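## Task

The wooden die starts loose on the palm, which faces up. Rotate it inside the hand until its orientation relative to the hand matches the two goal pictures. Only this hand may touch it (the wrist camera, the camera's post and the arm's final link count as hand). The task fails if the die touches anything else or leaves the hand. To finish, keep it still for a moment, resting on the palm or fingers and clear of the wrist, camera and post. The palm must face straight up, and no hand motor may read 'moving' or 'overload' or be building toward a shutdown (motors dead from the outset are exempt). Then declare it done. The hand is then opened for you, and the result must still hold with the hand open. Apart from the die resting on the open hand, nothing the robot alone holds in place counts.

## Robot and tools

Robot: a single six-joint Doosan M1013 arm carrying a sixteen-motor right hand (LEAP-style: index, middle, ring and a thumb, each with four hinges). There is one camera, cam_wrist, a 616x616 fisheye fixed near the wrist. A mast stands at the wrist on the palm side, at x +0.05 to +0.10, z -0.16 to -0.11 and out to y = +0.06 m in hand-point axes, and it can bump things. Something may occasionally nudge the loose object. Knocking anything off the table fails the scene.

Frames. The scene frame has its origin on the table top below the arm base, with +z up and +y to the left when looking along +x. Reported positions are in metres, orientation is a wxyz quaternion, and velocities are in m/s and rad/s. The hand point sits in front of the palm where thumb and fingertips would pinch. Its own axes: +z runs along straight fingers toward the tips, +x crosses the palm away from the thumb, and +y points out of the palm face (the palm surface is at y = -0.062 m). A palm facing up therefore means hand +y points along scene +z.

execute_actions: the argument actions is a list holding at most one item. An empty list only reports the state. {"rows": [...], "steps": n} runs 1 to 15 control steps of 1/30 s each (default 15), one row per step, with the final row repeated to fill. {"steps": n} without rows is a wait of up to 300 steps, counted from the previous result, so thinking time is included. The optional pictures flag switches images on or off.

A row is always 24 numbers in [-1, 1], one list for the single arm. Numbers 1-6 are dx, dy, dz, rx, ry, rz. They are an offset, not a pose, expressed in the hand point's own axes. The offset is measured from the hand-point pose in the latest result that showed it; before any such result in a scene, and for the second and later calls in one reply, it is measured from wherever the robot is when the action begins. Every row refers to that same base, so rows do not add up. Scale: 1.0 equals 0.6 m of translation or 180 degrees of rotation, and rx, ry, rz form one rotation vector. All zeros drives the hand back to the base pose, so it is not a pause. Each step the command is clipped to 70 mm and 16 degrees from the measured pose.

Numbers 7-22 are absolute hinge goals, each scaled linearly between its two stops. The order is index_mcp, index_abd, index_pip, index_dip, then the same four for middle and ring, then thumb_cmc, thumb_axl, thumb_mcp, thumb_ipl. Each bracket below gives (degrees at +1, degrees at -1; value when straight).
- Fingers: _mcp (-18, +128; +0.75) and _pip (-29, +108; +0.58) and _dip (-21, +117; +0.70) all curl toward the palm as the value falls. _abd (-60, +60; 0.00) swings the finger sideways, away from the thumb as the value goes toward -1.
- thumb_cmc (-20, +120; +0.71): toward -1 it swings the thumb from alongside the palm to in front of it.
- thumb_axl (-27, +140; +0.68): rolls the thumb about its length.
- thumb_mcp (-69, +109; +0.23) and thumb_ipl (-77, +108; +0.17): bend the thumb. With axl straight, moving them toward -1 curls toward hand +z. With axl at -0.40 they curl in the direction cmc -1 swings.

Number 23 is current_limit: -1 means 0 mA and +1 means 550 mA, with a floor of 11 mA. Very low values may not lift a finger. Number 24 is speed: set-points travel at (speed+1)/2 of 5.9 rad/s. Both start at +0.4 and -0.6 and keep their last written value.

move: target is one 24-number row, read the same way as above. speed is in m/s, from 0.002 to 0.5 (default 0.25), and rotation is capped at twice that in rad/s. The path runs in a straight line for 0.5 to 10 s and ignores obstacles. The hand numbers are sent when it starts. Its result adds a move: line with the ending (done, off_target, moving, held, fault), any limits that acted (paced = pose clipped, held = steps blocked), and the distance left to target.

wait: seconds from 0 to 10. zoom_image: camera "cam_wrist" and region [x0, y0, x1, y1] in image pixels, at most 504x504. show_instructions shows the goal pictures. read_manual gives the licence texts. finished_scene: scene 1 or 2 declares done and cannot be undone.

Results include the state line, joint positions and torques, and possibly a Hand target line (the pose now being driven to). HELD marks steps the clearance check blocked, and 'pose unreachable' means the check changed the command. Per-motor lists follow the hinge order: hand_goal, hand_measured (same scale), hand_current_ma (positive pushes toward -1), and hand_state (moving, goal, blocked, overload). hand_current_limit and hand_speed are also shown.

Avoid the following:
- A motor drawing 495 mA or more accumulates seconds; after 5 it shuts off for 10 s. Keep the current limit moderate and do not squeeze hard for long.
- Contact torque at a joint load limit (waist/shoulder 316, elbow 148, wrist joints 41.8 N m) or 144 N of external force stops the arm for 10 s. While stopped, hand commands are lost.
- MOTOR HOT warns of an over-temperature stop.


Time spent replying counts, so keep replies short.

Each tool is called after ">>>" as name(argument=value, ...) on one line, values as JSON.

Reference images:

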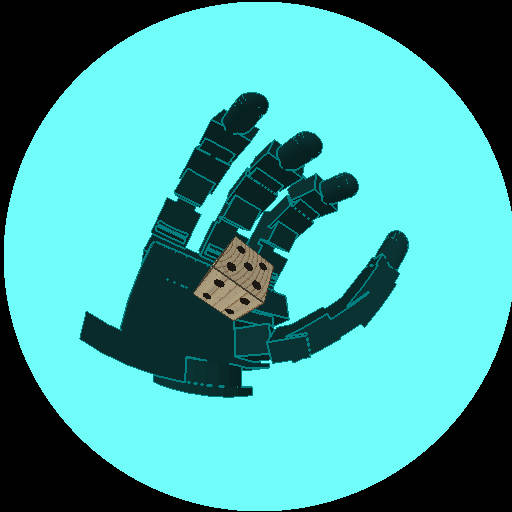

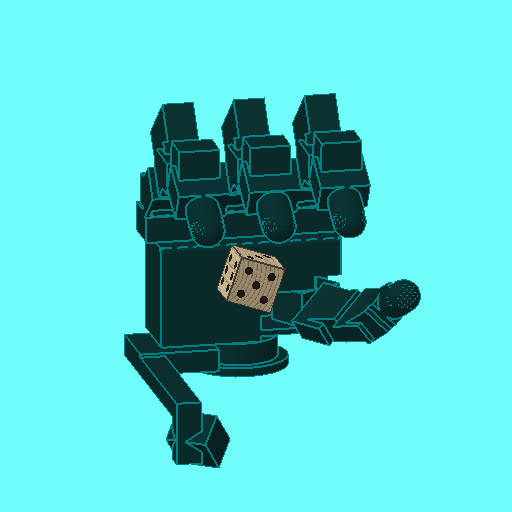

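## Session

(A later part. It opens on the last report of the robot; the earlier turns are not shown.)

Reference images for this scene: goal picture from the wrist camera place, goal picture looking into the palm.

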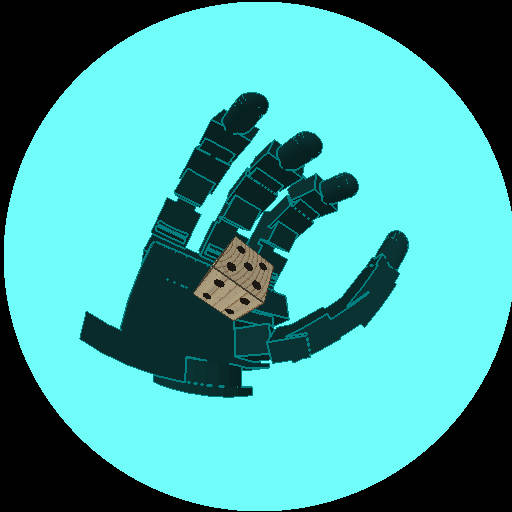

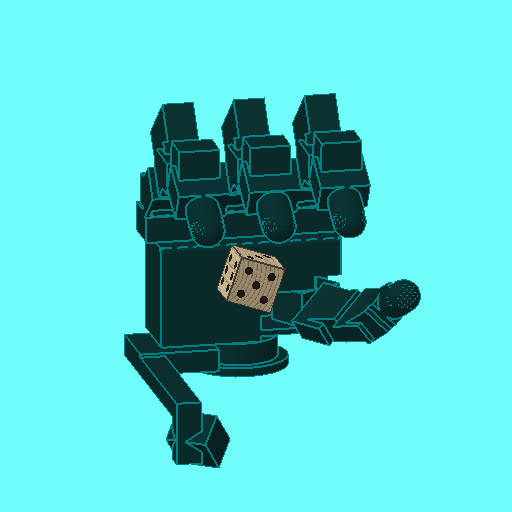

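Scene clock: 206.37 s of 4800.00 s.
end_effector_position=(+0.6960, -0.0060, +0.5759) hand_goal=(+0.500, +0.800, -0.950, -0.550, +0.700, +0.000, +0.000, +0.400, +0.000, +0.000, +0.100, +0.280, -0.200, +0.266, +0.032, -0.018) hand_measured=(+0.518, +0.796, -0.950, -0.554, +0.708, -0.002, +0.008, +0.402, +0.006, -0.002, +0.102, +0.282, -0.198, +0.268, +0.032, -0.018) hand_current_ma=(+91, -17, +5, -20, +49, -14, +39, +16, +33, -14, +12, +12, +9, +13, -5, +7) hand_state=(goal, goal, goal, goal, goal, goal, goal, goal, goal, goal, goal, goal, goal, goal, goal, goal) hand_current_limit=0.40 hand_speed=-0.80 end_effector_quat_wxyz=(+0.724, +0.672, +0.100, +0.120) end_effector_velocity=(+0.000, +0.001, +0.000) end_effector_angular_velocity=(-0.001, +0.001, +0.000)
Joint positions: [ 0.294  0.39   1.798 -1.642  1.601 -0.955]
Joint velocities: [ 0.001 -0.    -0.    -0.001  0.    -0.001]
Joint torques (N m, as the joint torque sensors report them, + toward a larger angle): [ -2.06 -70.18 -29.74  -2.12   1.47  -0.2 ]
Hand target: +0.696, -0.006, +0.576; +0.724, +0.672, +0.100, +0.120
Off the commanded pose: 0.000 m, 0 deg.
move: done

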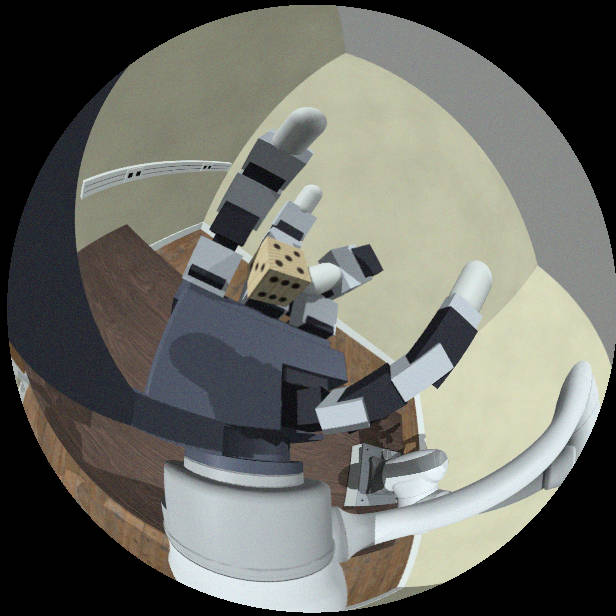

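>>> move(target=[0,0,0,0,0,0,0.5,0.8,-0.95,-0.55,0.7,0,0.0,0.4,0.75,-0.9,-0.9,-0.6,-0.2,0.266,0.032,-0.018,0.4,-0.7])

>>> move(target=[0,0,0,0,0,0,0.15,0.8,-0.95,-0.45,0.7,0,0.0,0.4,0.75,-0.9,-0.9,-0.6,-0.2,0.266,0.032,-0.018,0.4,-0.85])

>>> zoom_image(camera="cam_wrist", region=[170, 170, 440, 420])

Scene clock: 221.23 s of 4800.00 s.
end_effector_position=(+0.6960, -0.0060, +0.5759) hand_goal=(+0.500, +0.800, -0.950, -0.550, +0.700, +0.000, +0.000, +0.400, +0.750, -0.900, -0.900, -0.600, -0.200, +0.266, +0.032, -0.018) hand_measured=(+0.518, +0.796, -0.950, -0.554, +0.708, -0.002, +0.008, +0.402, +0.756, -0.898, -0.898, -0.598, -0.198, +0.268, +0.032, -0.018) hand_current_ma=(+91, -14, +5, -20, +49, -14, +39, +16, +30, +13, +12, +12, +9, +13, -5, +7) hand_state=(goal, goal, goal, goal, goal, goal, goal, goal, goal, goal, goal, goal, goal, goal, goal, goal) hand_current_limit=0.40 hand_speed=-0.70 end_effector_quat_wxyz=(+0.724, +0.672, +0.100, +0.120) end_effector_velocity=(-0.000, -0.001, -0.000) end_effector_angular_velocity=(-0.000, -0.000, -0.001)
Joint positions: [ 0.294  0.39   1.798 -1.642  1.601 -0.955]
Joint velocities: [-0.001  0.     0.    -0.001  0.     0.001]
Joint torques (N m, as the joint torque sensors report them, + toward a larger angle): [ -0.67 -69.01 -29.66  -2.1    1.56  -0.41]
Hand target: +0.696, -0.006, +0.576; +0.724, +0.672, +0.100, +0.120
Off the commanded pose: 0.000 m, 0 deg.
move: done

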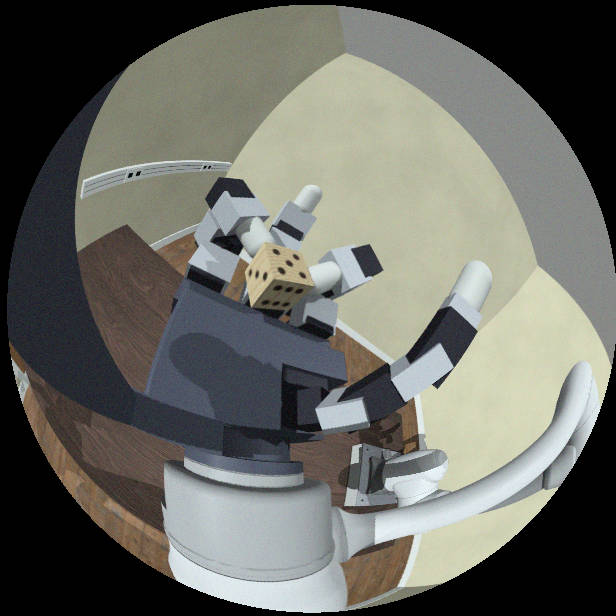

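Scene clock: 222.50 s of 4800.00 s.
end_effector_position=(+0.6960, -0.0060, +0.5759) hand_goal=(+0.150, +0.800, -0.950, -0.450, +0.700, +0.000, +0.000, +0.400, +0.750, -0.900, -0.900, -0.600, -0.200, +0.266, +0.032, -0.018) hand_measured=(+0.162, +0.798, -0.950, -0.454, +0.710, -0.002, +0.008, +0.402, +0.756, -0.898, -0.898, -0.598, -0.198, +0.268, +0.032, -0.018) hand_current_ma=(+62, -13, +4, -17, +49, -14, +39, +16, +30, +13, +9, +11, +9, +13, -5, +7) hand_state=(goal, goal, goal, goal, goal, goal, goal, goal, goal, goal, goal, goal, goal, goal, goal, goal) hand_current_limit=0.40 hand_speed=-0.85 end_effector_quat_wxyz=(+0.724, +0.672, +0.100, +0.120) end_effector_velocity=(-0.000, +0.001, -0.000) end_effector_angular_velocity=(-0.000, -0.000, +0.002)
Joint positions: [ 0.294  0.39   1.798 -1.642  1.601 -0.955]
Joint velocities: [ 0.001  0.     0.001 -0.    -0.     0.001]
Joint torques (N m, as the joint torque sensors report them, + toward a larger angle): [ -0.44 -69.18 -29.54  -2.07   1.52  -0.44]
Hand target: +0.696, -0.006, +0.576; +0.724, +0.672, +0.100, +0.120
Off the commanded pose: 0.000 m, 0 deg.
move: done

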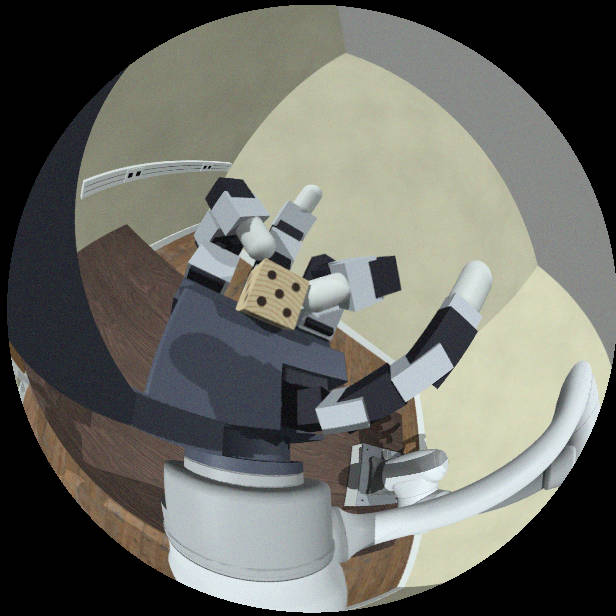

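Region (170, 170, 440, 420) of cam_wrist's 616x616 image, scaled by 1.867, with more detail than that image has; it fills the top 467 rows of this view, and the rest is white.

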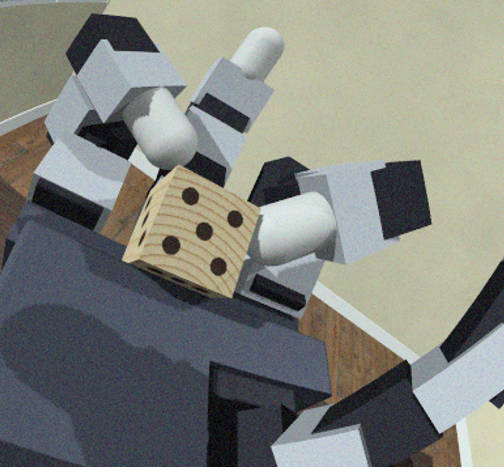

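>>> move(target=[0,0,0,0,0,0,0.0,0.0,-0.3,0.2,0.0,0,0.1,0.3,0.0,0,-0.3,0.2,-0.3,0.266,0.032,-0.018,0.4,-0.8])

>>> zoom_image(camera="cam_wrist", region=[140, 190, 410, 440])

Scene clock: 242.07 s of 4800.00 s.
end_effector_position=(+0.6960, -0.0060, +0.5759) hand_goal=(+0.000, +0.000, -0.300, +0.200, +0.000, +0.000, +0.100, +0.300, +0.000, +0.000, -0.300, +0.200, -0.300, +0.266, +0.032, -0.018) hand_measured=(+0.008, +0.004, -0.306, +0.196, +0.014, -0.002, +0.100, +0.302, +0.010, -0.002, -0.304, +0.196, -0.292, +0.268, +0.032, -0.018) hand_current_ma=(+47, +16, -31, -20, +79, -14, -4, +12, +58, -14, -25, -20, +44, +13, -5, +7) hand_state=(goal, goal, goal, goal, goal, goal, goal, goal, goal, goal, goal, goal, goal, goal, goal, goal) hand_current_limit=0.40 hand_speed=-0.80 end_effector_quat_wxyz=(+0.724, +0.672, +0.100, +0.120) end_effector_velocity=(-0.000, +0.001, -0.000) end_effector_angular_velocity=(+0.000, +0.001, -0.000)
Joint positions: [ 0.294  0.39   1.798 -1.642  1.601 -0.955]
Joint velocities: [ 0.001  0.     0.001  0.001  0.001 -0.001]
Joint torques (N m, as the joint torque sensors report them, + toward a larger angle): [ -1.46 -69.81 -29.69  -2.14   1.3   -0.25]
Hand target: +0.696, -0.006, +0.576; +0.724, +0.672, +0.100, +0.120
Off the commanded pose: 0.000 m, 0 deg.
move: done

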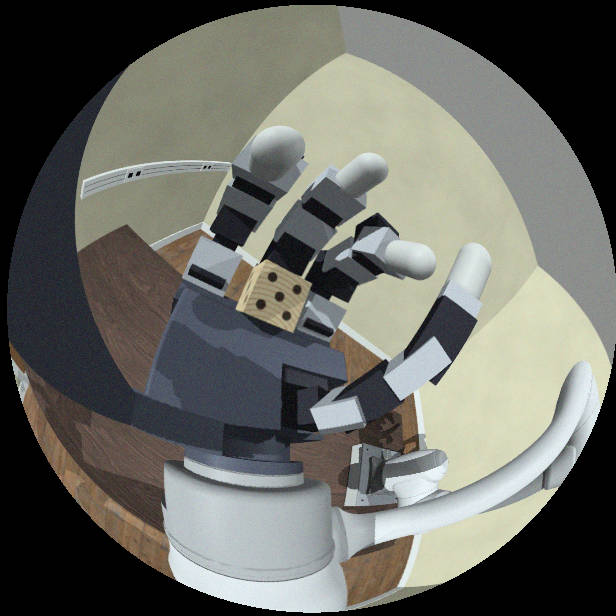

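Region (140, 190, 410, 440) of cam_wrist's 616x616 image, scaled by 1.867, with more detail than that image has; it fills the top 467 rows of this view, and the rest is white.

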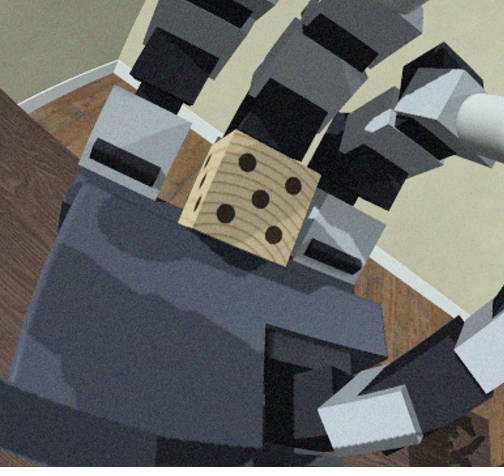

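Closing the middle finger further to finish the roll back onto the palm.

>>> move(target=[0,0,0,-0.05,0,0,0.0,0.0,-0.3,0.2,-0.5,0,0.3,0.3,0.0,0,-0.3,0.2,-0.3,0.266,0.032,-0.018,0.4,-0.85], speed=0.06)

>>> zoom_image(camera="cam_wrist", region=[140, 190, 410, 440])

Scene clock: 250.07 s of 4800.00 s.
end_effector_position=(+0.6960, -0.0061, +0.5759) hand_goal=(+0.000, +0.000, -0.300, +0.200, -0.500, +0.000, +0.300, +0.300, +0.000, +0.000, -0.300, +0.200, -0.300, +0.266, +0.032, -0.018) hand_measured=(+0.008, +0.004, -0.306, +0.196, -0.262, -0.002, +0.296, +0.302, +0.006, -0.002, -0.304, +0.196, -0.292, +0.268, +0.032, -0.018) hand_current_ma=(+43, +16, -31, -20, +385, -8, -18, +11, +41, -14, -25, -20, +43, +13, -5, +7) hand_state=(goal, goal, goal, goal, blocked, goal, goal, goal, goal, goal, goal, goal, goal, goal, goal, goal) hand_current_limit=0.40 hand_speed=-0.85 end_effector_quat_wxyz=(+0.774, +0.613, +0.090, +0.127) end_effector_velocity=(+0.000, +0.001, +0.000) end_effector_angular_velocity=(-0.005, -0.002, +0.001)
Joint positions: [ 0.266  0.426  1.824 -1.779  1.682 -0.899]
Joint velocities: [-0.     0.001  0.    -0.005  0.003  0.002]
Joint torques (N m, as the joint torque sensors report them, + toward a larger angle): [  0.63 -71.62 -29.03  -2.58   1.53  -0.4 ]
Hand target: +0.696, -0.006, +0.576; +0.775, +0.613, +0.090, +0.127
Off the commanded pose: 0.000 m, 0 deg.
move: done

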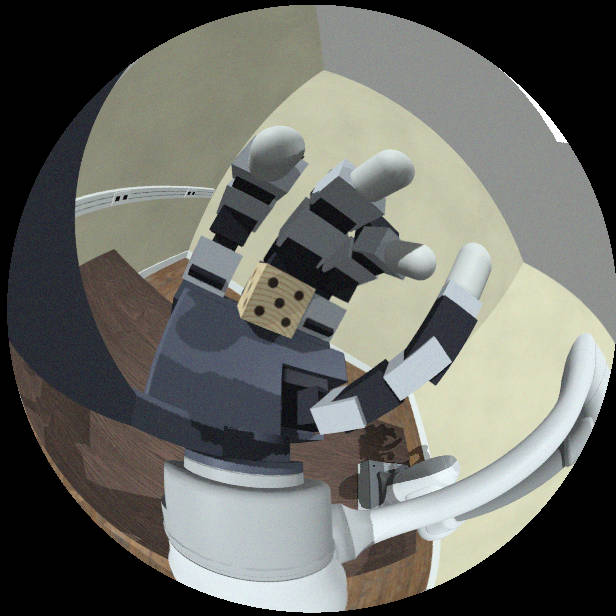

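Region (140, 190, 410, 440) of cam_wrist's 616x616 image, scaled by 1.867, with more detail than that image has; it fills the top 467 rows of this view, and the rest is white.

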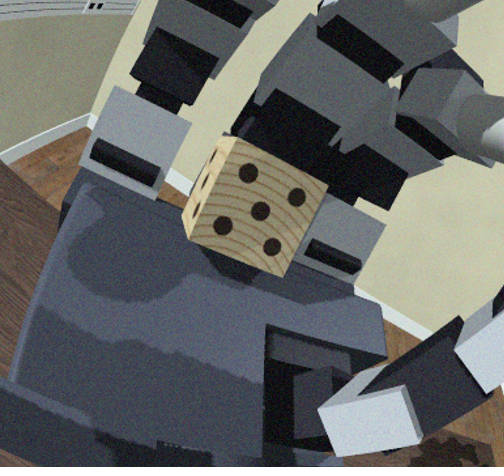

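>>> move(target=[0,0,0,-0.05,0,0,0.0,0.0,-0.1,0.2,-0.05,0,0.1,0.3,0.0,0,-0.3,0.2,-0.85,-0.4,-0.2,0.1,0.4,-0.8], speed=0.04)

Scene clock: 261.70 s of 4800.00 s.
end_effector_position=(+0.6961, -0.0061, +0.5760) hand_goal=(+0.000, +0.000, -0.100, +0.200, -0.050, +0.000, +0.100, +0.300, +0.000, +0.000, -0.300, +0.200, -0.850, -0.400, -0.200, +0.100) hand_measured=(+0.006, +0.004, -0.106, +0.196, -0.050, -0.002, +0.102, +0.302, +0.004, -0.002, -0.304, +0.196, -0.854, -0.400, -0.202, +0.096) hand_current_ma=(+30, +16, -29, -20, +0, -8, +8, +11, +22, -14, -25, -20, -23, +5, -18, -23) hand_state=(goal, goal, goal, goal, goal, goal, goal, goal, goal, goal, goal, goal, goal, goal, goal, goal) hand_current_limit=0.40 hand_speed=-0.80 end_effector_quat_wxyz=(+0.820, +0.551, +0.080, +0.134) end_effector_velocity=(+0.000, -0.001, +0.001) end_effector_angular_velocity=(-0.006, -0.004, -0.000)
Joint positions: [ 0.231  0.462  1.843 -1.915  1.771 -0.856]
Joint velocities: [-0.002  0.001 -0.001 -0.006  0.003  0.002]
Joint torques (N m, as the joint torque sensors report them, + toward a larger angle): [ -1.75 -70.59 -27.19  -2.81   1.42  -0.26]
Hand target: +0.696, -0.006, +0.576; +0.820, +0.551, +0.080, +0.134
Off the commanded pose: 0.000 m, 0 deg.
move: done

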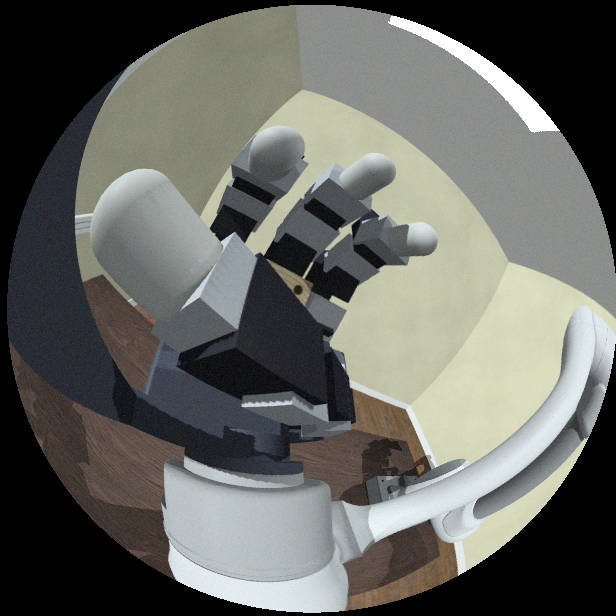

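>>> move(target=[0,0,0,-0.09,0,0,0.0,0.0,-0.1,0.2,-0.05,0,0.1,0.3,0.0,0,-0.3,0.2,-0.95,-0.4,-0.4,0.1,0.4,-0.8], speed=0.06)

Scene clock: 268.93 s of 4800.00 s.
end_effector_position=(+0.6961, -0.0062, +0.5760) hand_goal=(+0.000, +0.000, -0.100, +0.200, -0.050, +0.000, +0.100, +0.300, +0.000, +0.000, -0.300, +0.200, -0.950, -0.400, -0.400, +0.100) hand_measured=(+0.000, +0.004, -0.106, +0.196, -0.050, -0.002, +0.100, +0.302, +0.000, -0.002, -0.304, +0.196, -0.956, -0.400, -0.404, +0.096) hand_current_ma=(+4, +16, -29, -20, +0, -8, +4, +11, +2, -14, -25, -20, -31, -6, -21, -23) hand_state=(goal, goal, goal, goal, goal, goal, goal, goal, goal, goal, goal, goal, goal, goal, goal, goal) hand_current_limit=0.40 hand_speed=-0.80 end_effector_quat_wxyz=(+0.889, +0.430, +0.061, +0.144) end_effector_velocity=(-0.000, +0.000, -0.000) end_effector_angular_velocity=(-0.007, -0.002, +0.001)
Joint positions: [ 0.15   0.524  1.858 -2.162  1.943 -0.819]
Joint velocities: [-0.002  0.001  0.001 -0.007  0.005  0.001]
Joint torques (N m, as the joint torque sensors report them, + toward a larger angle): [ -1.89 -76.33 -24.17  -2.82   1.07   0.02]
Hand target: +0.696, -0.006, +0.576; +0.889, +0.430, +0.061, +0.144
Off the commanded pose: 0.000 m, 0 deg.
move: done

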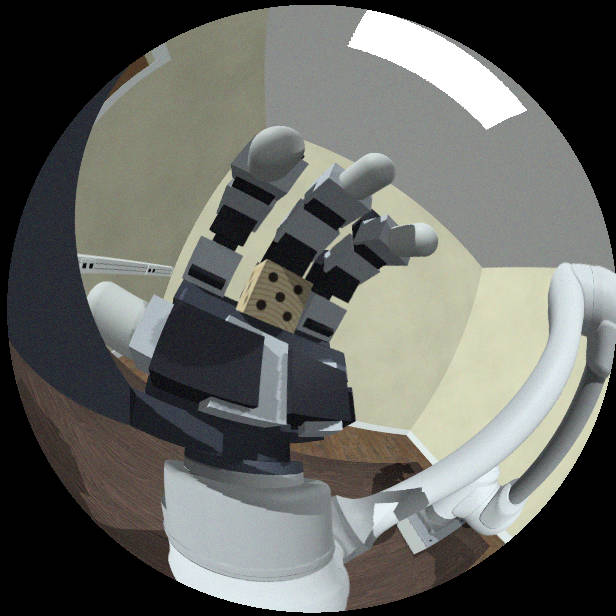

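>>> move(target=[0,0,0,-0.06,0,0,0.0,0.0,-0.1,0.2,0.15,0,-0.8,0.2,0.0,0,-0.3,0.2,-0.95,-0.4,-0.4,0.1,0.4,-0.8], speed=0.06)

Scene clock: 277.03 s of 4800.00 s.
end_effector_position=(+0.6961, -0.0063, +0.5761) hand_goal=(+0.000, +0.000, -0.100, +0.200, +0.150, +0.000, -0.800, +0.200, +0.000, +0.000, -0.300, +0.200, -0.950, -0.400, -0.400, +0.100) hand_measured=(-0.002, +0.004, -0.106, +0.196, +0.146, -0.002, -0.800, +0.202, -0.002, -0.002, -0.304, +0.196, -0.956, -0.402, -0.404, +0.096) hand_current_ma=(-8, +16, -29, -20, -18, -8, -2, +11, -9, -14, -25, -20, -31, -11, -21, -23) hand_state=(goal, goal, goal, goal, goal, goal, goal, goal, goal, goal, goal, goal, goal, goal, goal, goal) hand_current_limit=0.40 hand_speed=-0.80 end_effector_quat_wxyz=(+0.926, +0.344, +0.047, +0.149) end_effector_velocity=(+0.000, +0.001, +0.000) end_effector_angular_velocity=(-0.001, -0.000, +0.002)
Joint positions: [ 0.087  0.56   1.853 -2.337  2.058 -0.827]
Joint velocities: [ 0.002  0.    -0.    -0.001  0.    -0.   ]
Joint torques (N m, as the joint torque sensors report them, + toward a larger angle): [ -1.18 -79.54 -25.1   -2.82   1.25  -0.36]
Hand target: +0.696, -0.006, +0.576; +0.926, +0.344, +0.047, +0.149
Off the commanded pose: 0.000 m, 0 deg.
move: done

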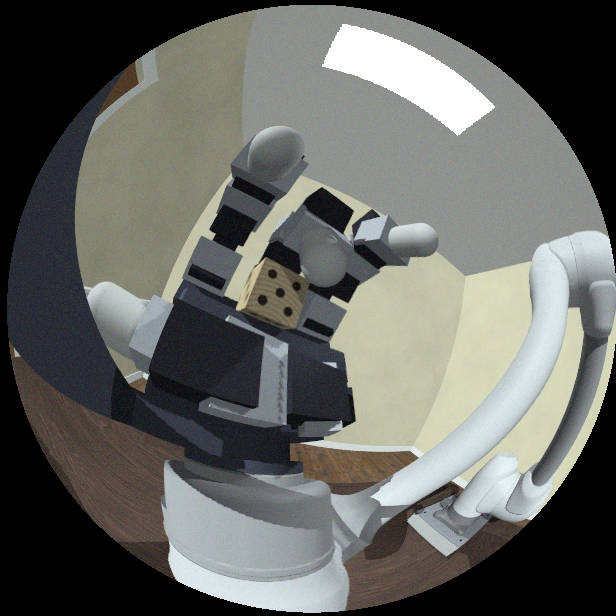

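>>> move(target=[0,0,0,0.1,0,0,0.3,0.0,-0.95,-0.45,0.15,0,0.1,0.3,0.3,0,-0.95,-0.45,-0.95,-0.4,-0.4,0.1,0.4,-0.7], speed=0.1)

>>> move(target=[0,0,0,0,0,0,0.3,0.8,-0.95,-0.4,0.15,0,0.1,0.3,0.3,-0.8,-0.95,-0.4,-0.95,-0.4,-0.4,0.1,0.4,-0.7])

>>> move(target=[0,0,0,0,0,0,-0.1,0.8,-0.95,-0.4,0.15,0,0.1,0.3,-0.1,-0.8,-0.95,-0.4,-0.95,-0.4,-0.4,0.1,0.4,-0.85])

Scene clock: 290.67 s of 4800.00 s.
end_effector_position=(+0.6961, -0.0062, +0.5760) hand_goal=(+0.300, +0.000, -0.950, -0.450, +0.150, +0.000, +0.100, +0.300, +0.300, +0.000, -0.950, -0.450, -0.950, -0.400, -0.400, +0.100) hand_measured=(+0.300, +0.004, -0.950, -0.448, +0.150, -0.002, +0.094, +0.296, +0.300, -0.002, -0.950, -0.448, -0.956, -0.402, -0.404, +0.096) hand_current_ma=(-2, +15, +0, +13, -1, -8, -27, -19, -2, -14, +0, +13, -31, -11, -21, -23) hand_state=(goal, goal, goal, goal, goal, goal, goal, goal, goal, goal, goal, goal, goal, goal, goal, goal) hand_current_limit=0.40 hand_speed=-0.70 end_effector_quat_wxyz=(+0.861, +0.485, +0.069, +0.140) end_effector_velocity=(+0.000, -0.001, -0.000) end_effector_angular_velocity=(+0.005, +0.003, -0.000)
Joint positions: [ 0.188  0.498  1.855 -2.051  1.866 -0.829]
Joint velocities: [ 0.    -0.001  0.001  0.004 -0.004 -0.   ]
Joint torques (N m, as the joint torque sensors report them, + toward a larger angle): [ -1.24 -76.18 -25.77  -2.66   1.53   0.12]
Hand target: +0.696, -0.006, +0.576; +0.861, +0.485, +0.069, +0.140
Off the commanded pose: 0.000 m, 0 deg.
move: done

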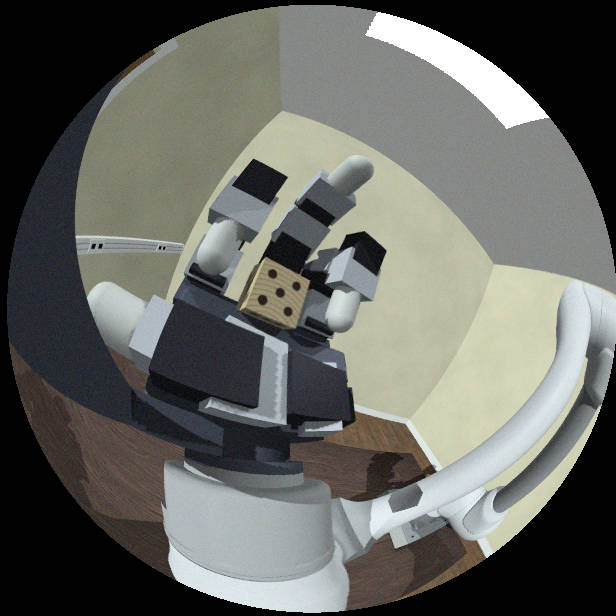

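Scene clock: 291.83 s of 4800.00 s.
end_effector_position=(+0.6961, -0.0062, +0.5760) hand_goal=(+0.300, +0.800, -0.950, -0.400, +0.150, +0.000, +0.100, +0.300, +0.300, -0.800, -0.950, -0.400, -0.950, -0.400, -0.400, +0.100) hand_measured=(+0.300, +0.664, -0.928, -0.402, +0.150, -0.002, +0.094, +0.296, +0.300, -0.660, -0.928, -0.402, -0.956, -0.402, -0.404, +0.096) hand_current_ma=(+1, -384, +135, -13, -1, -8, -27, -19, -2, +385, +116, -15, -31, -11, -21, -23) hand_state=(goal, blocked, blocked, goal, goal, goal, goal, goal, goal, blocked, blocked, goal, goal, goal, goal, goal) hand_current_limit=0.40 hand_speed=-0.70 end_effector_quat_wxyz=(+0.861, +0.485, +0.069, +0.140) end_effector_velocity=(-0.000, +0.001, -0.000) end_effector_angular_velocity=(-0.000, -0.000, +0.001)
Joint positions: [ 0.188  0.498  1.855 -2.051  1.866 -0.829]
Joint velocities: [0.001 0.    0.001 0.    0.    0.001]
Joint torques (N m, as the joint torque sensors report them, + toward a larger angle): [ -0.21 -75.55 -25.2   -2.52   1.57  -0.09]
Hand target: +0.696, -0.006, +0.576; +0.861, +0.485, +0.069, +0.140
Off the commanded pose: 0.000 m, 0 deg.
move: done

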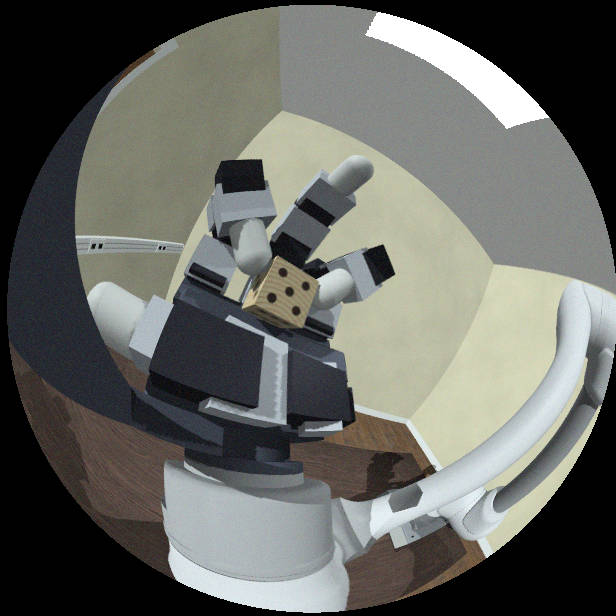

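Scene clock: 293.27 s of 4800.00 s.
end_effector_position=(+0.6961, -0.0062, +0.5760) hand_goal=(-0.100, +0.800, -0.950, -0.400, +0.150, +0.000, +0.100, +0.300, -0.100, -0.800, -0.950, -0.400, -0.950, -0.400, -0.400, +0.100) hand_measured=(-0.054, +0.776, -0.858, -0.384, +0.150, -0.002, +0.094, +0.296, -0.054, -0.782, -0.832, -0.386, -0.956, -0.402, -0.404, +0.096) hand_current_ma=(+247, -105, +385, +85, -1, -8, -27, -19, +274, +87, +385, +82, -31, -11, -21, -23) hand_state=(blocked, blocked, blocked, goal, goal, goal, goal, goal, blocked, goal, blocked, goal, goal, goal, goal, goal) hand_current_limit=0.40 hand_speed=-0.85 end_effector_quat_wxyz=(+0.861, +0.485, +0.069, +0.140) end_effector_velocity=(-0.000, -0.001, +0.001) end_effector_angular_velocity=(-0.001, -0.001, -0.002)
Joint positions: [ 0.188  0.498  1.855 -2.051  1.866 -0.829]
Joint velocities: [-0.001 -0.    -0.001 -0.001  0.001 -0.001]
Joint torques (N m, as the joint torque sensors report them, + toward a larger angle): [ -0.94 -76.05 -25.56  -2.77   1.25  -0.23]
Hand target: +0.696, -0.006, +0.576; +0.861, +0.485, +0.069, +0.140
Off the commanded pose: 0.000 m, 0 deg.
move: done

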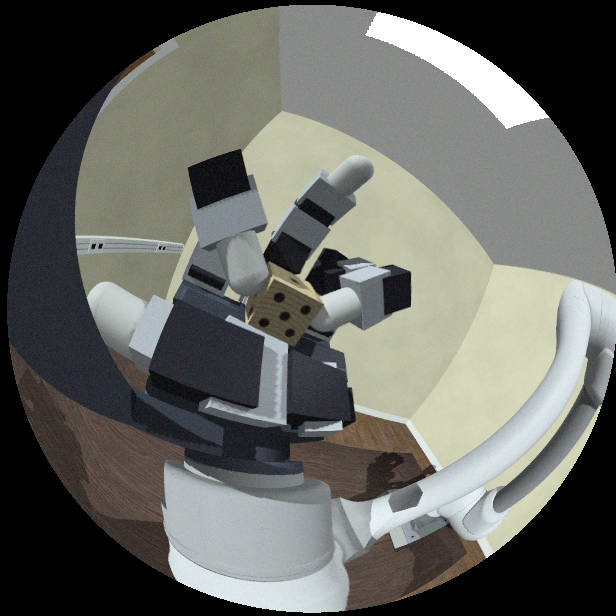

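>>> move(target=[0,0,0,0,0,0,0.0,0.0,-0.8,-0.4,-0.2,0,0.2,0.3,0.0,0,-0.8,-0.4,-0.95,-0.4,-0.4,0.1,0.4,-0.8])

>>> move(target=[0,0,0,0.17,0,0,0.0,0.0,-0.8,-0.4,-0.2,0,0.2,0.3,0.0,0,-0.8,-0.4,-0.95,-0.4,-0.4,0.1,0.4,-0.8], speed=0.1)

>>> move(target=[0,0,0,0,0,0,0.0,0.0,-0.8,-0.4,-0.2,0,0.2,0.3,0.0,0,-0.8,-0.4,-0.2,-0.4,0,0.1,0.4,-0.7])

>>> zoom_image(camera="cam_wrist", region=[140, 190, 410, 440])

Scene clock: 319.87 s of 4800.00 s.
end_effector_position=(+0.6961, -0.0062, +0.5760) hand_goal=(+0.000, +0.000, -0.800, -0.400, -0.200, +0.000, +0.200, +0.300, +0.000, +0.000, -0.800, -0.400, -0.950, -0.400, -0.400, +0.100) hand_measured=(-0.004, +0.004, -0.806, -0.398, -0.200, -0.002, +0.194, +0.296, -0.004, -0.002, -0.808, -0.398, -0.956, -0.402, -0.404, +0.096) hand_current_ma=(-27, +16, -36, +13, +0, -8, -28, -19, -26, -14, -35, +13, -31, -13, -21, -23) hand_state=(goal, goal, goal, goal, goal, goal, goal, goal, goal, goal, goal, goal, goal, goal, goal, goal) hand_current_limit=0.40 hand_speed=-0.80 end_effector_quat_wxyz=(+0.861, +0.485, +0.069, +0.140) end_effector_velocity=(-0.000, +0.000, -0.001) end_effector_angular_velocity=(+0.000, +0.002, +0.001)
Joint positions: [ 0.188  0.498  1.855 -2.051  1.866 -0.829]
Joint velocities: [ 0.    -0.     0.002  0.    -0.001  0.   ]
Joint torques (N m, as the joint torque sensors report them, + toward a larger angle): [ -1.05 -75.39 -25.68  -2.67   1.63  -0.09]
Hand target: +0.696, -0.006, +0.576; +0.861, +0.485, +0.069, +0.140
Off the commanded pose: 0.000 m, 0 deg.
move: done

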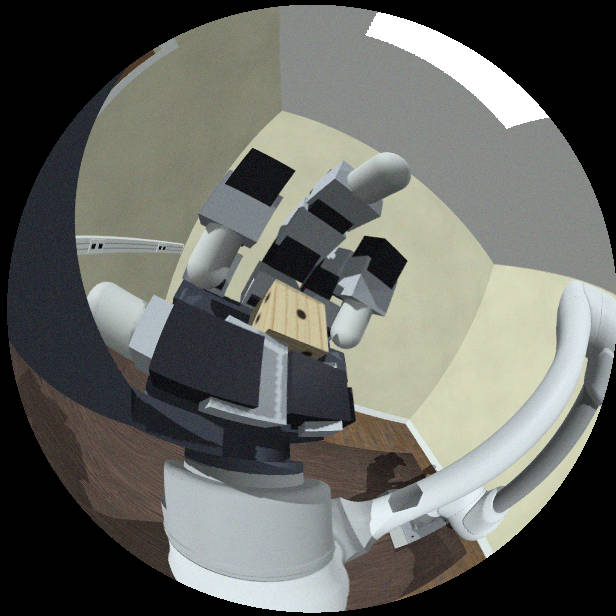

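Scene clock: 322.87 s of 4800.00 s.
end_effector_position=(+0.6960, -0.0059, +0.5759) hand_goal=(+0.000, +0.000, -0.800, -0.400, -0.200, +0.000, +0.200, +0.300, +0.000, +0.000, -0.800, -0.400, -0.950, -0.400, -0.400, +0.100) hand_measured=(+0.000, +0.004, -0.806, -0.398, -0.198, -0.002, +0.196, +0.296, +0.000, -0.002, -0.808, -0.398, -0.956, -0.402, -0.404, +0.096) hand_current_ma=(+5, +16, -36, +12, +6, -8, -20, -18, +5, -14, -35, +12, -32, -13, -25, -23) hand_state=(goal, goal, goal, goal, goal, goal, goal, goal, goal, goal, goal, goal, goal, goal, goal, goal) hand_current_limit=0.40 hand_speed=-0.80 end_effector_quat_wxyz=(+0.702, +0.695, +0.104, +0.116) end_effector_velocity=(-0.000, -0.000, -0.000) end_effector_angular_velocity=(+0.005, +0.002, -0.001)
Joint positions: [ 0.303  0.375  1.786 -1.585  1.571 -0.982]
Joint velocities: [ 0.    -0.001 -0.001  0.005 -0.002 -0.003]
Joint torques (N m, as the joint torque sensors report them, + toward a larger angle): [ -2.28 -67.7  -30.6   -2.12   1.68  -0.58]
Hand target: +0.696, -0.006, +0.576; +0.702, +0.695, +0.104, +0.116
Off the commanded pose: 0.000 m, 0 deg.
move: done

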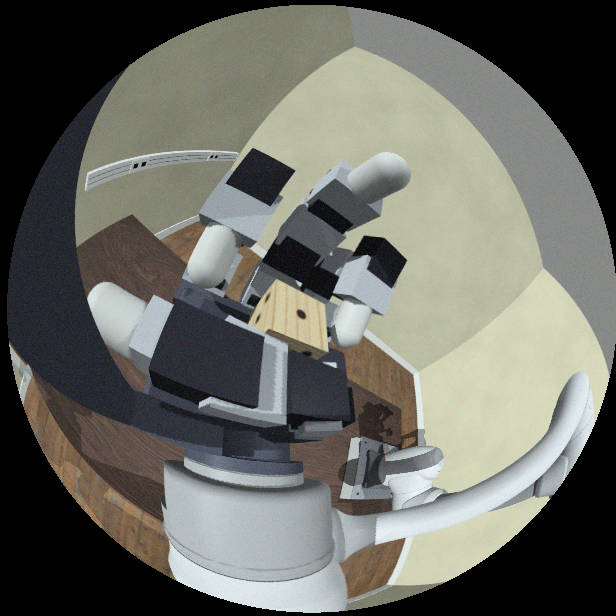

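Scene clock: 324.17 s of 4800.00 s.
end_effector_position=(+0.6961, -0.0059, +0.5759) hand_goal=(+0.000, +0.000, -0.800, -0.400, -0.200, +0.000, +0.200, +0.300, +0.000, +0.000, -0.800, -0.400, -0.200, -0.400, +0.000, +0.100) hand_measured=(+0.000, +0.004, -0.806, -0.398, -0.198, -0.002, +0.196, +0.296, +0.000, -0.002, -0.808, -0.398, -0.200, -0.402, -0.002, +0.098) hand_current_ma=(+5, +16, -36, +12, +6, -8, -20, -18, +5, -14, -35, +12, +3, -13, -9, -14) hand_state=(goal, goal, goal, goal, goal, goal, goal, goal, goal, goal, goal, goal, goal, goal, goal, goal) hand_current_limit=0.40 hand_speed=-0.70 end_effector_quat_wxyz=(+0.702, +0.695, +0.104, +0.116) end_effector_velocity=(+0.000, +0.000, +0.000) end_effector_angular_velocity=(+0.001, +0.000, +0.000)
Joint positions: [ 0.303  0.375  1.786 -1.585  1.571 -0.982]
Joint velocities: [ 0.     0.    -0.001  0.001 -0.001 -0.001]
Joint torques (N m, as the joint torque sensors report them, + toward a larger angle): [ -2.53 -68.67 -30.17  -2.11   1.47  -0.17]
Hand target: +0.696, -0.006, +0.576; +0.702, +0.695, +0.104, +0.116
Off the commanded pose: 0.000 m, 0 deg.
move: done

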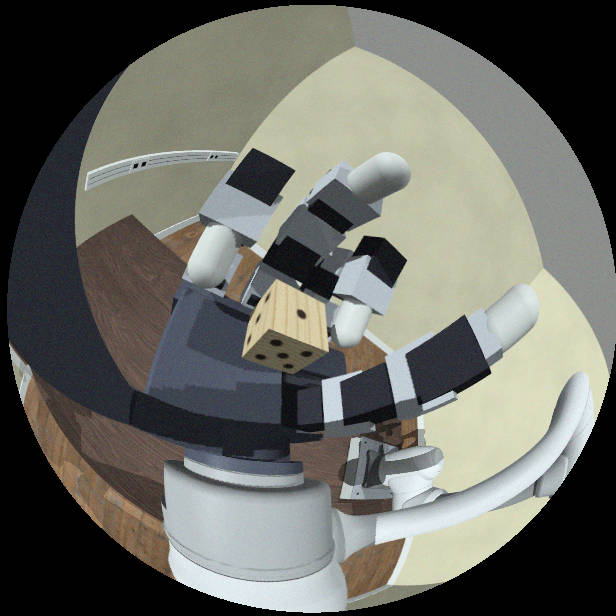

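Region (140, 190, 410, 440) of cam_wrist's 616x616 image, scaled by 1.867, with more detail than that image has; it fills the top 467 rows of this view, and the rest is white.

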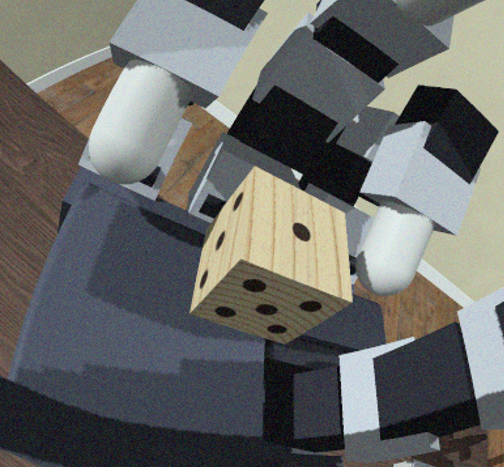

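>>> move(target=[0,0,0,0,0,0,0.0,-0.6,-0.7,-0.2,-0.2,0,0.2,0.3,0.0,0,-0.8,-0.4,0,-0.4,0.1,0.1,0.4,-0.7])

>>> move(target=[0,0,0,0,0,0,-0.35,-0.6,-0.7,-0.2,-0.2,0,0.2,0.3,0.0,0,-0.8,-0.4,0,-0.4,0.1,0.1,0.4,-0.7])

>>> move(target=[0,0,0,0,0,0,-0.35,0.5,-0.7,-0.2,-0.2,0,0.2,0.3,0.0,0,-0.8,-0.4,0,-0.4,0.1,0.1,0.4,-0.8])

Scene clock: 343.30 s of 4800.00 s.
end_effector_position=(+0.6960, -0.0059, +0.5759) hand_goal=(+0.000, -0.600, -0.700, -0.200, -0.200, +0.000, +0.200, +0.300, +0.000, +0.000, -0.800, -0.400, +0.000, -0.400, +0.100, +0.100) hand_measured=(+0.004, -0.474, -0.706, -0.204, -0.198, -0.014, +0.196, +0.296, +0.000, -0.002, -0.808, -0.398, +0.004, -0.402, +0.102, +0.098) hand_current_ma=(+21, +385, -38, -20, +6, -76, -20, -18, +5, -14, -35, +12, +23, -13, +7, -9) hand_state=(goal, blocked, goal, goal, goal, goal, goal, goal, goal, goal, goal, goal, goal, goal, goal, goal) hand_current_limit=0.40 hand_speed=-0.70 end_effector_quat_wxyz=(+0.702, +0.695, +0.104, +0.116) end_effector_velocity=(+0.000, -0.000, +0.000) end_effector_angular_velocity=(+0.001, -0.001, -0.001)
Joint positions: [ 0.303  0.375  1.786 -1.585  1.571 -0.982]
Joint velocities: [-0.     0.    -0.001  0.001 -0.     0.001]
Joint torques (N m, as the joint torque sensors report them, + toward a larger angle): [ -1.39 -68.54 -30.14  -1.92   1.37  -0.36]
Hand target: +0.696, -0.006, +0.576; +0.702, +0.695, +0.104, +0.116
Off the commanded pose: 0.000 m, 0 deg.
move: done

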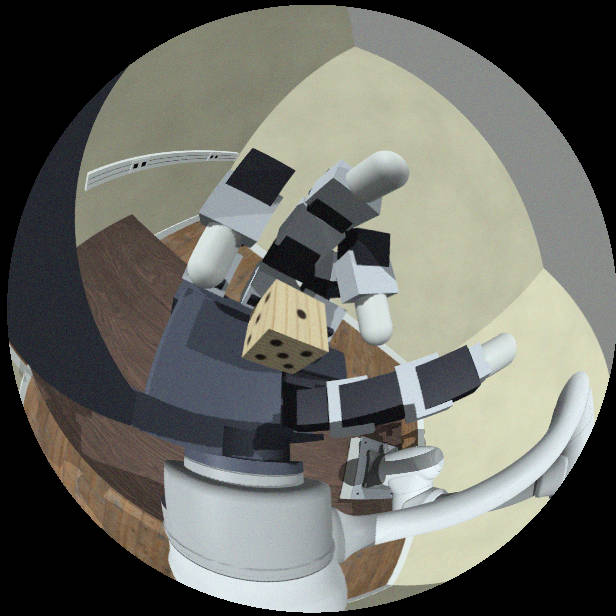

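Scene clock: 343.80 s of 4800.00 s.
end_effector_position=(+0.6960, -0.0059, +0.5759) hand_goal=(-0.350, -0.600, -0.700, -0.200, -0.200, +0.000, +0.200, +0.300, +0.000, +0.000, -0.800, -0.400, +0.000, -0.400, +0.100, +0.100) hand_measured=(-0.032, -0.476, -0.698, -0.204, -0.224, -0.018, +0.190, +0.298, +0.000, -0.002, -0.808, -0.398, +0.004, -0.402, +0.102, +0.098) hand_current_ma=(+385, +385, +8, -20, -126, -97, -47, -10, +5, -14, -35, +12, +23, -13, +7, -9) hand_state=(blocked, blocked, goal, goal, blocked, goal, goal, goal, goal, goal, goal, goal, goal, goal, goal, goal) hand_current_limit=0.40 hand_speed=-0.70 end_effector_quat_wxyz=(+0.702, +0.695, +0.104, +0.116) end_effector_velocity=(+0.000, -0.000, +0.000) end_effector_angular_velocity=(-0.000, +0.000, +0.000)
Joint positions: [ 0.303  0.375  1.786 -1.585  1.571 -0.982]
Joint velocities: [-0.     0.    -0.001 -0.    -0.001 -0.001]
Joint torques (N m, as the joint torque sensors report them, + toward a larger angle): [ -2.9  -67.48 -30.41  -1.85   1.24  -0.14]
Hand target: +0.696, -0.006, +0.576; +0.702, +0.695, +0.104, +0.116
Off the commanded pose: 0.000 m, 0 deg.
move: done

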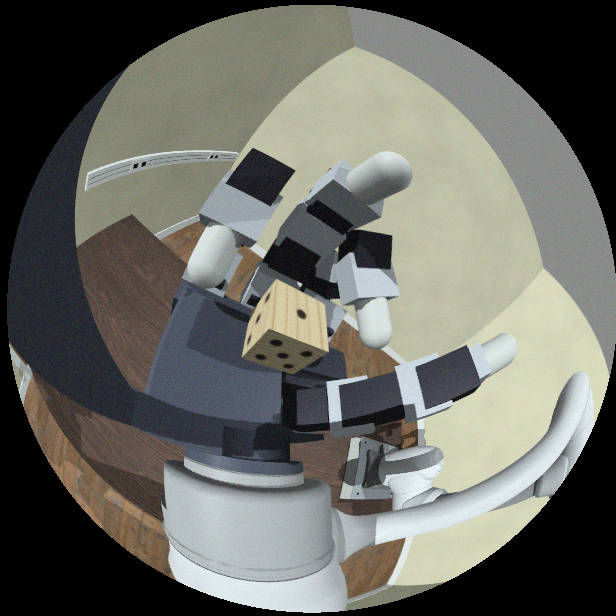

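Scene clock: 345.97 s of 4800.00 s.
end_effector_position=(+0.6960, -0.0059, +0.5759) hand_goal=(-0.350, +0.500, -0.700, -0.200, -0.200, +0.000, +0.200, +0.300, +0.000, +0.000, -0.800, -0.400, +0.000, -0.400, +0.100, +0.100) hand_measured=(-0.348, +0.498, -0.700, -0.204, -0.198, -0.002, +0.196, +0.298, +0.000, -0.002, -0.808, -0.398, +0.006, -0.402, +0.102, +0.098) hand_current_ma=(+12, -11, +1, -18, +6, -14, -20, -9, +5, -14, -35, +12, +30, -13, +7, -9) hand_state=(goal, goal, goal, goal, goal, goal, goal, goal, goal, goal, goal, goal, goal, goal, goal, goal) hand_current_limit=0.40 hand_speed=-0.80 end_effector_quat_wxyz=(+0.702, +0.695, +0.104, +0.116) end_effector_velocity=(-0.000, -0.001, +0.000) end_effector_angular_velocity=(-0.000, -0.001, -0.001)
Joint positions: [ 0.303  0.375  1.786 -1.585  1.571 -0.982]
Joint velocities: [-0.001 -0.    -0.    -0.     0.001  0.   ]
Joint torques (N m, as the joint torque sensors report them, + toward a larger angle): [ -2.06 -68.03 -30.17  -2.01   1.64  -0.16]
Hand target: +0.696, -0.006, +0.576; +0.702, +0.695, +0.104, +0.116
Off the commanded pose: 0.000 m, 0 deg.
move: done

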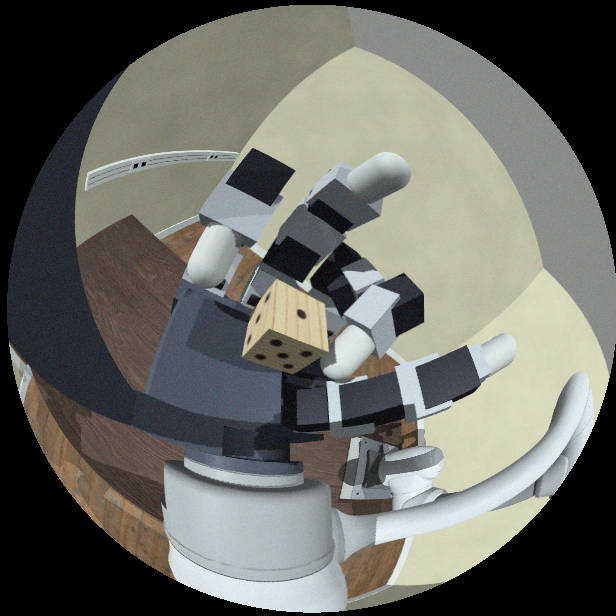

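>>> move(target=[0,0,0,0,0,0,-0.4,1,-0.9,-0.15,-0.2,0,0.2,0.3,0.0,0,-0.8,-0.4,0,-0.4,0.1,0.1,0.4,-0.8])

Scene clock: 354.50 s of 4800.00 s.
end_effector_position=(+0.6960, -0.0059, +0.5759) hand_goal=(-0.400, +1.000, -0.900, -0.150, -0.200, +0.000, +0.200, +0.300, +0.000, +0.000, -0.800, -0.400, +0.000, -0.400, +0.100, +0.100) hand_measured=(-0.398, +0.998, -0.898, -0.148, -0.198, -0.002, +0.196, +0.298, +0.000, -0.002, -0.808, -0.398, +0.006, -0.402, +0.102, +0.098) hand_current_ma=(+7, -12, +8, +14, +6, -14, -20, -9, +5, -14, -35, +12, +30, -13, +7, -9) hand_state=(goal, goal, goal, goal, goal, goal, goal, goal, goal, goal, goal, goal, goal, goal, goal, goal) hand_current_limit=0.40 hand_speed=-0.80 end_effector_quat_wxyz=(+0.702, +0.695, +0.104, +0.116) end_effector_velocity=(-0.000, -0.000, -0.000) end_effector_angular_velocity=(+0.001, +0.000, -0.002)
Joint positions: [ 0.303  0.375  1.786 -1.585  1.571 -0.982]
Joint velocities: [-0.    -0.     0.     0.002  0.     0.   ]
Joint torques (N m, as the joint torque sensors report them, + toward a larger angle): [ -1.85 -68.8  -29.88  -1.69   1.5   -0.12]
Hand target: +0.696, -0.006, +0.576; +0.702, +0.695, +0.104, +0.116
Off the commanded pose: 0.000 m, 0 deg.
move: done

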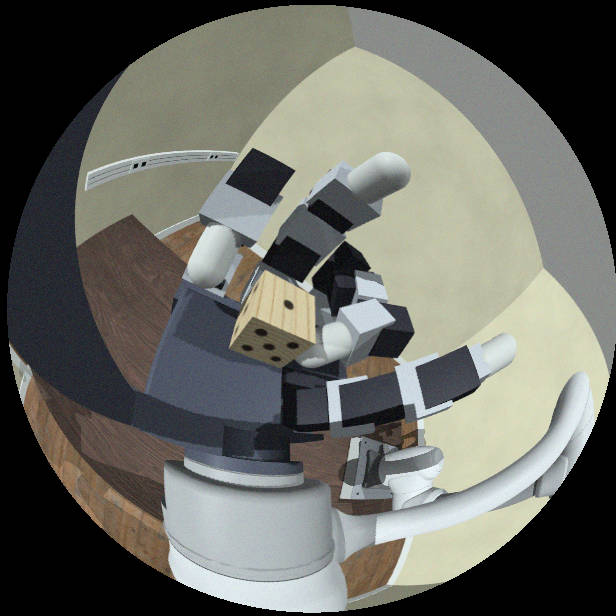

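>>> move(target=[0,0,0,0,0,0,-0.45,1,-0.95,-0.1,0.1,0,0.2,0.3,0.0,-0.9,-0.9,-0.35,0,-0.4,0.1,0.1,0.4,-0.8])

Scene clock: 362.37 s of 4800.00 s.
end_effector_position=(+0.6960, -0.0059, +0.5759) hand_goal=(-0.450, +1.000, -0.950, -0.100, +0.100, +0.000, +0.200, +0.300, +0.000, -0.900, -0.900, -0.350, +0.000, -0.400, +0.100, +0.100) hand_measured=(-0.434, +1.000, -0.934, -0.096, +0.106, -0.002, +0.198, +0.298, +0.014, -0.894, -0.894, -0.356, +0.006, -0.402, +0.102, +0.098) hand_current_ma=(+85, +0, +99, +27, +27, -14, -10, -9, +89, +25, +28, -35, +30, -13, +7, -9) hand_state=(goal, goal, goal, goal, goal, goal, goal, goal, goal, goal, goal, goal, goal, goal, goal, goal) hand_current_limit=0.40 hand_speed=-0.80 end_effector_quat_wxyz=(+0.702, +0.695, +0.104, +0.116) end_effector_velocity=(-0.000, -0.001, -0.001) end_effector_angular_velocity=(+0.000, +0.001, -0.003)
Joint positions: [ 0.303  0.375  1.786 -1.585  1.571 -0.982]
Joint velocities: [-0.002  0.     0.001  0.001  0.    -0.   ]
Joint torques (N m, as the joint torque sensors report them, + toward a larger angle): [ -1.78 -68.34 -30.09  -1.86   1.51  -0.3 ]
Hand target: +0.696, -0.006, +0.576; +0.702, +0.695, +0.104, +0.116
Off the commanded pose: 0.000 m, 0 deg.
move: done

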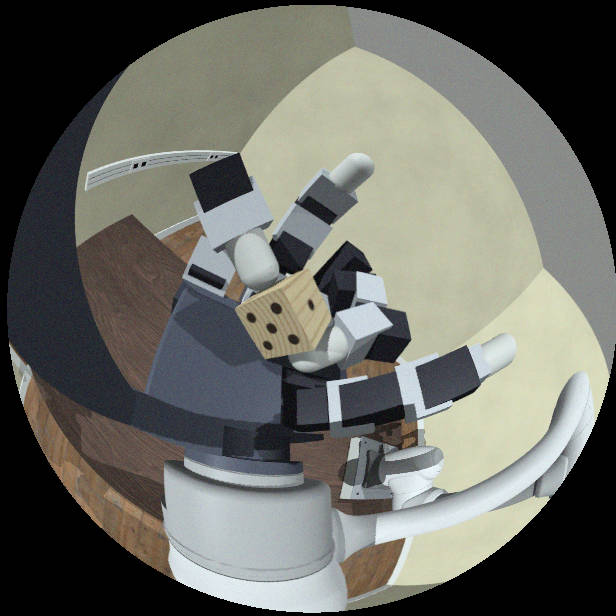

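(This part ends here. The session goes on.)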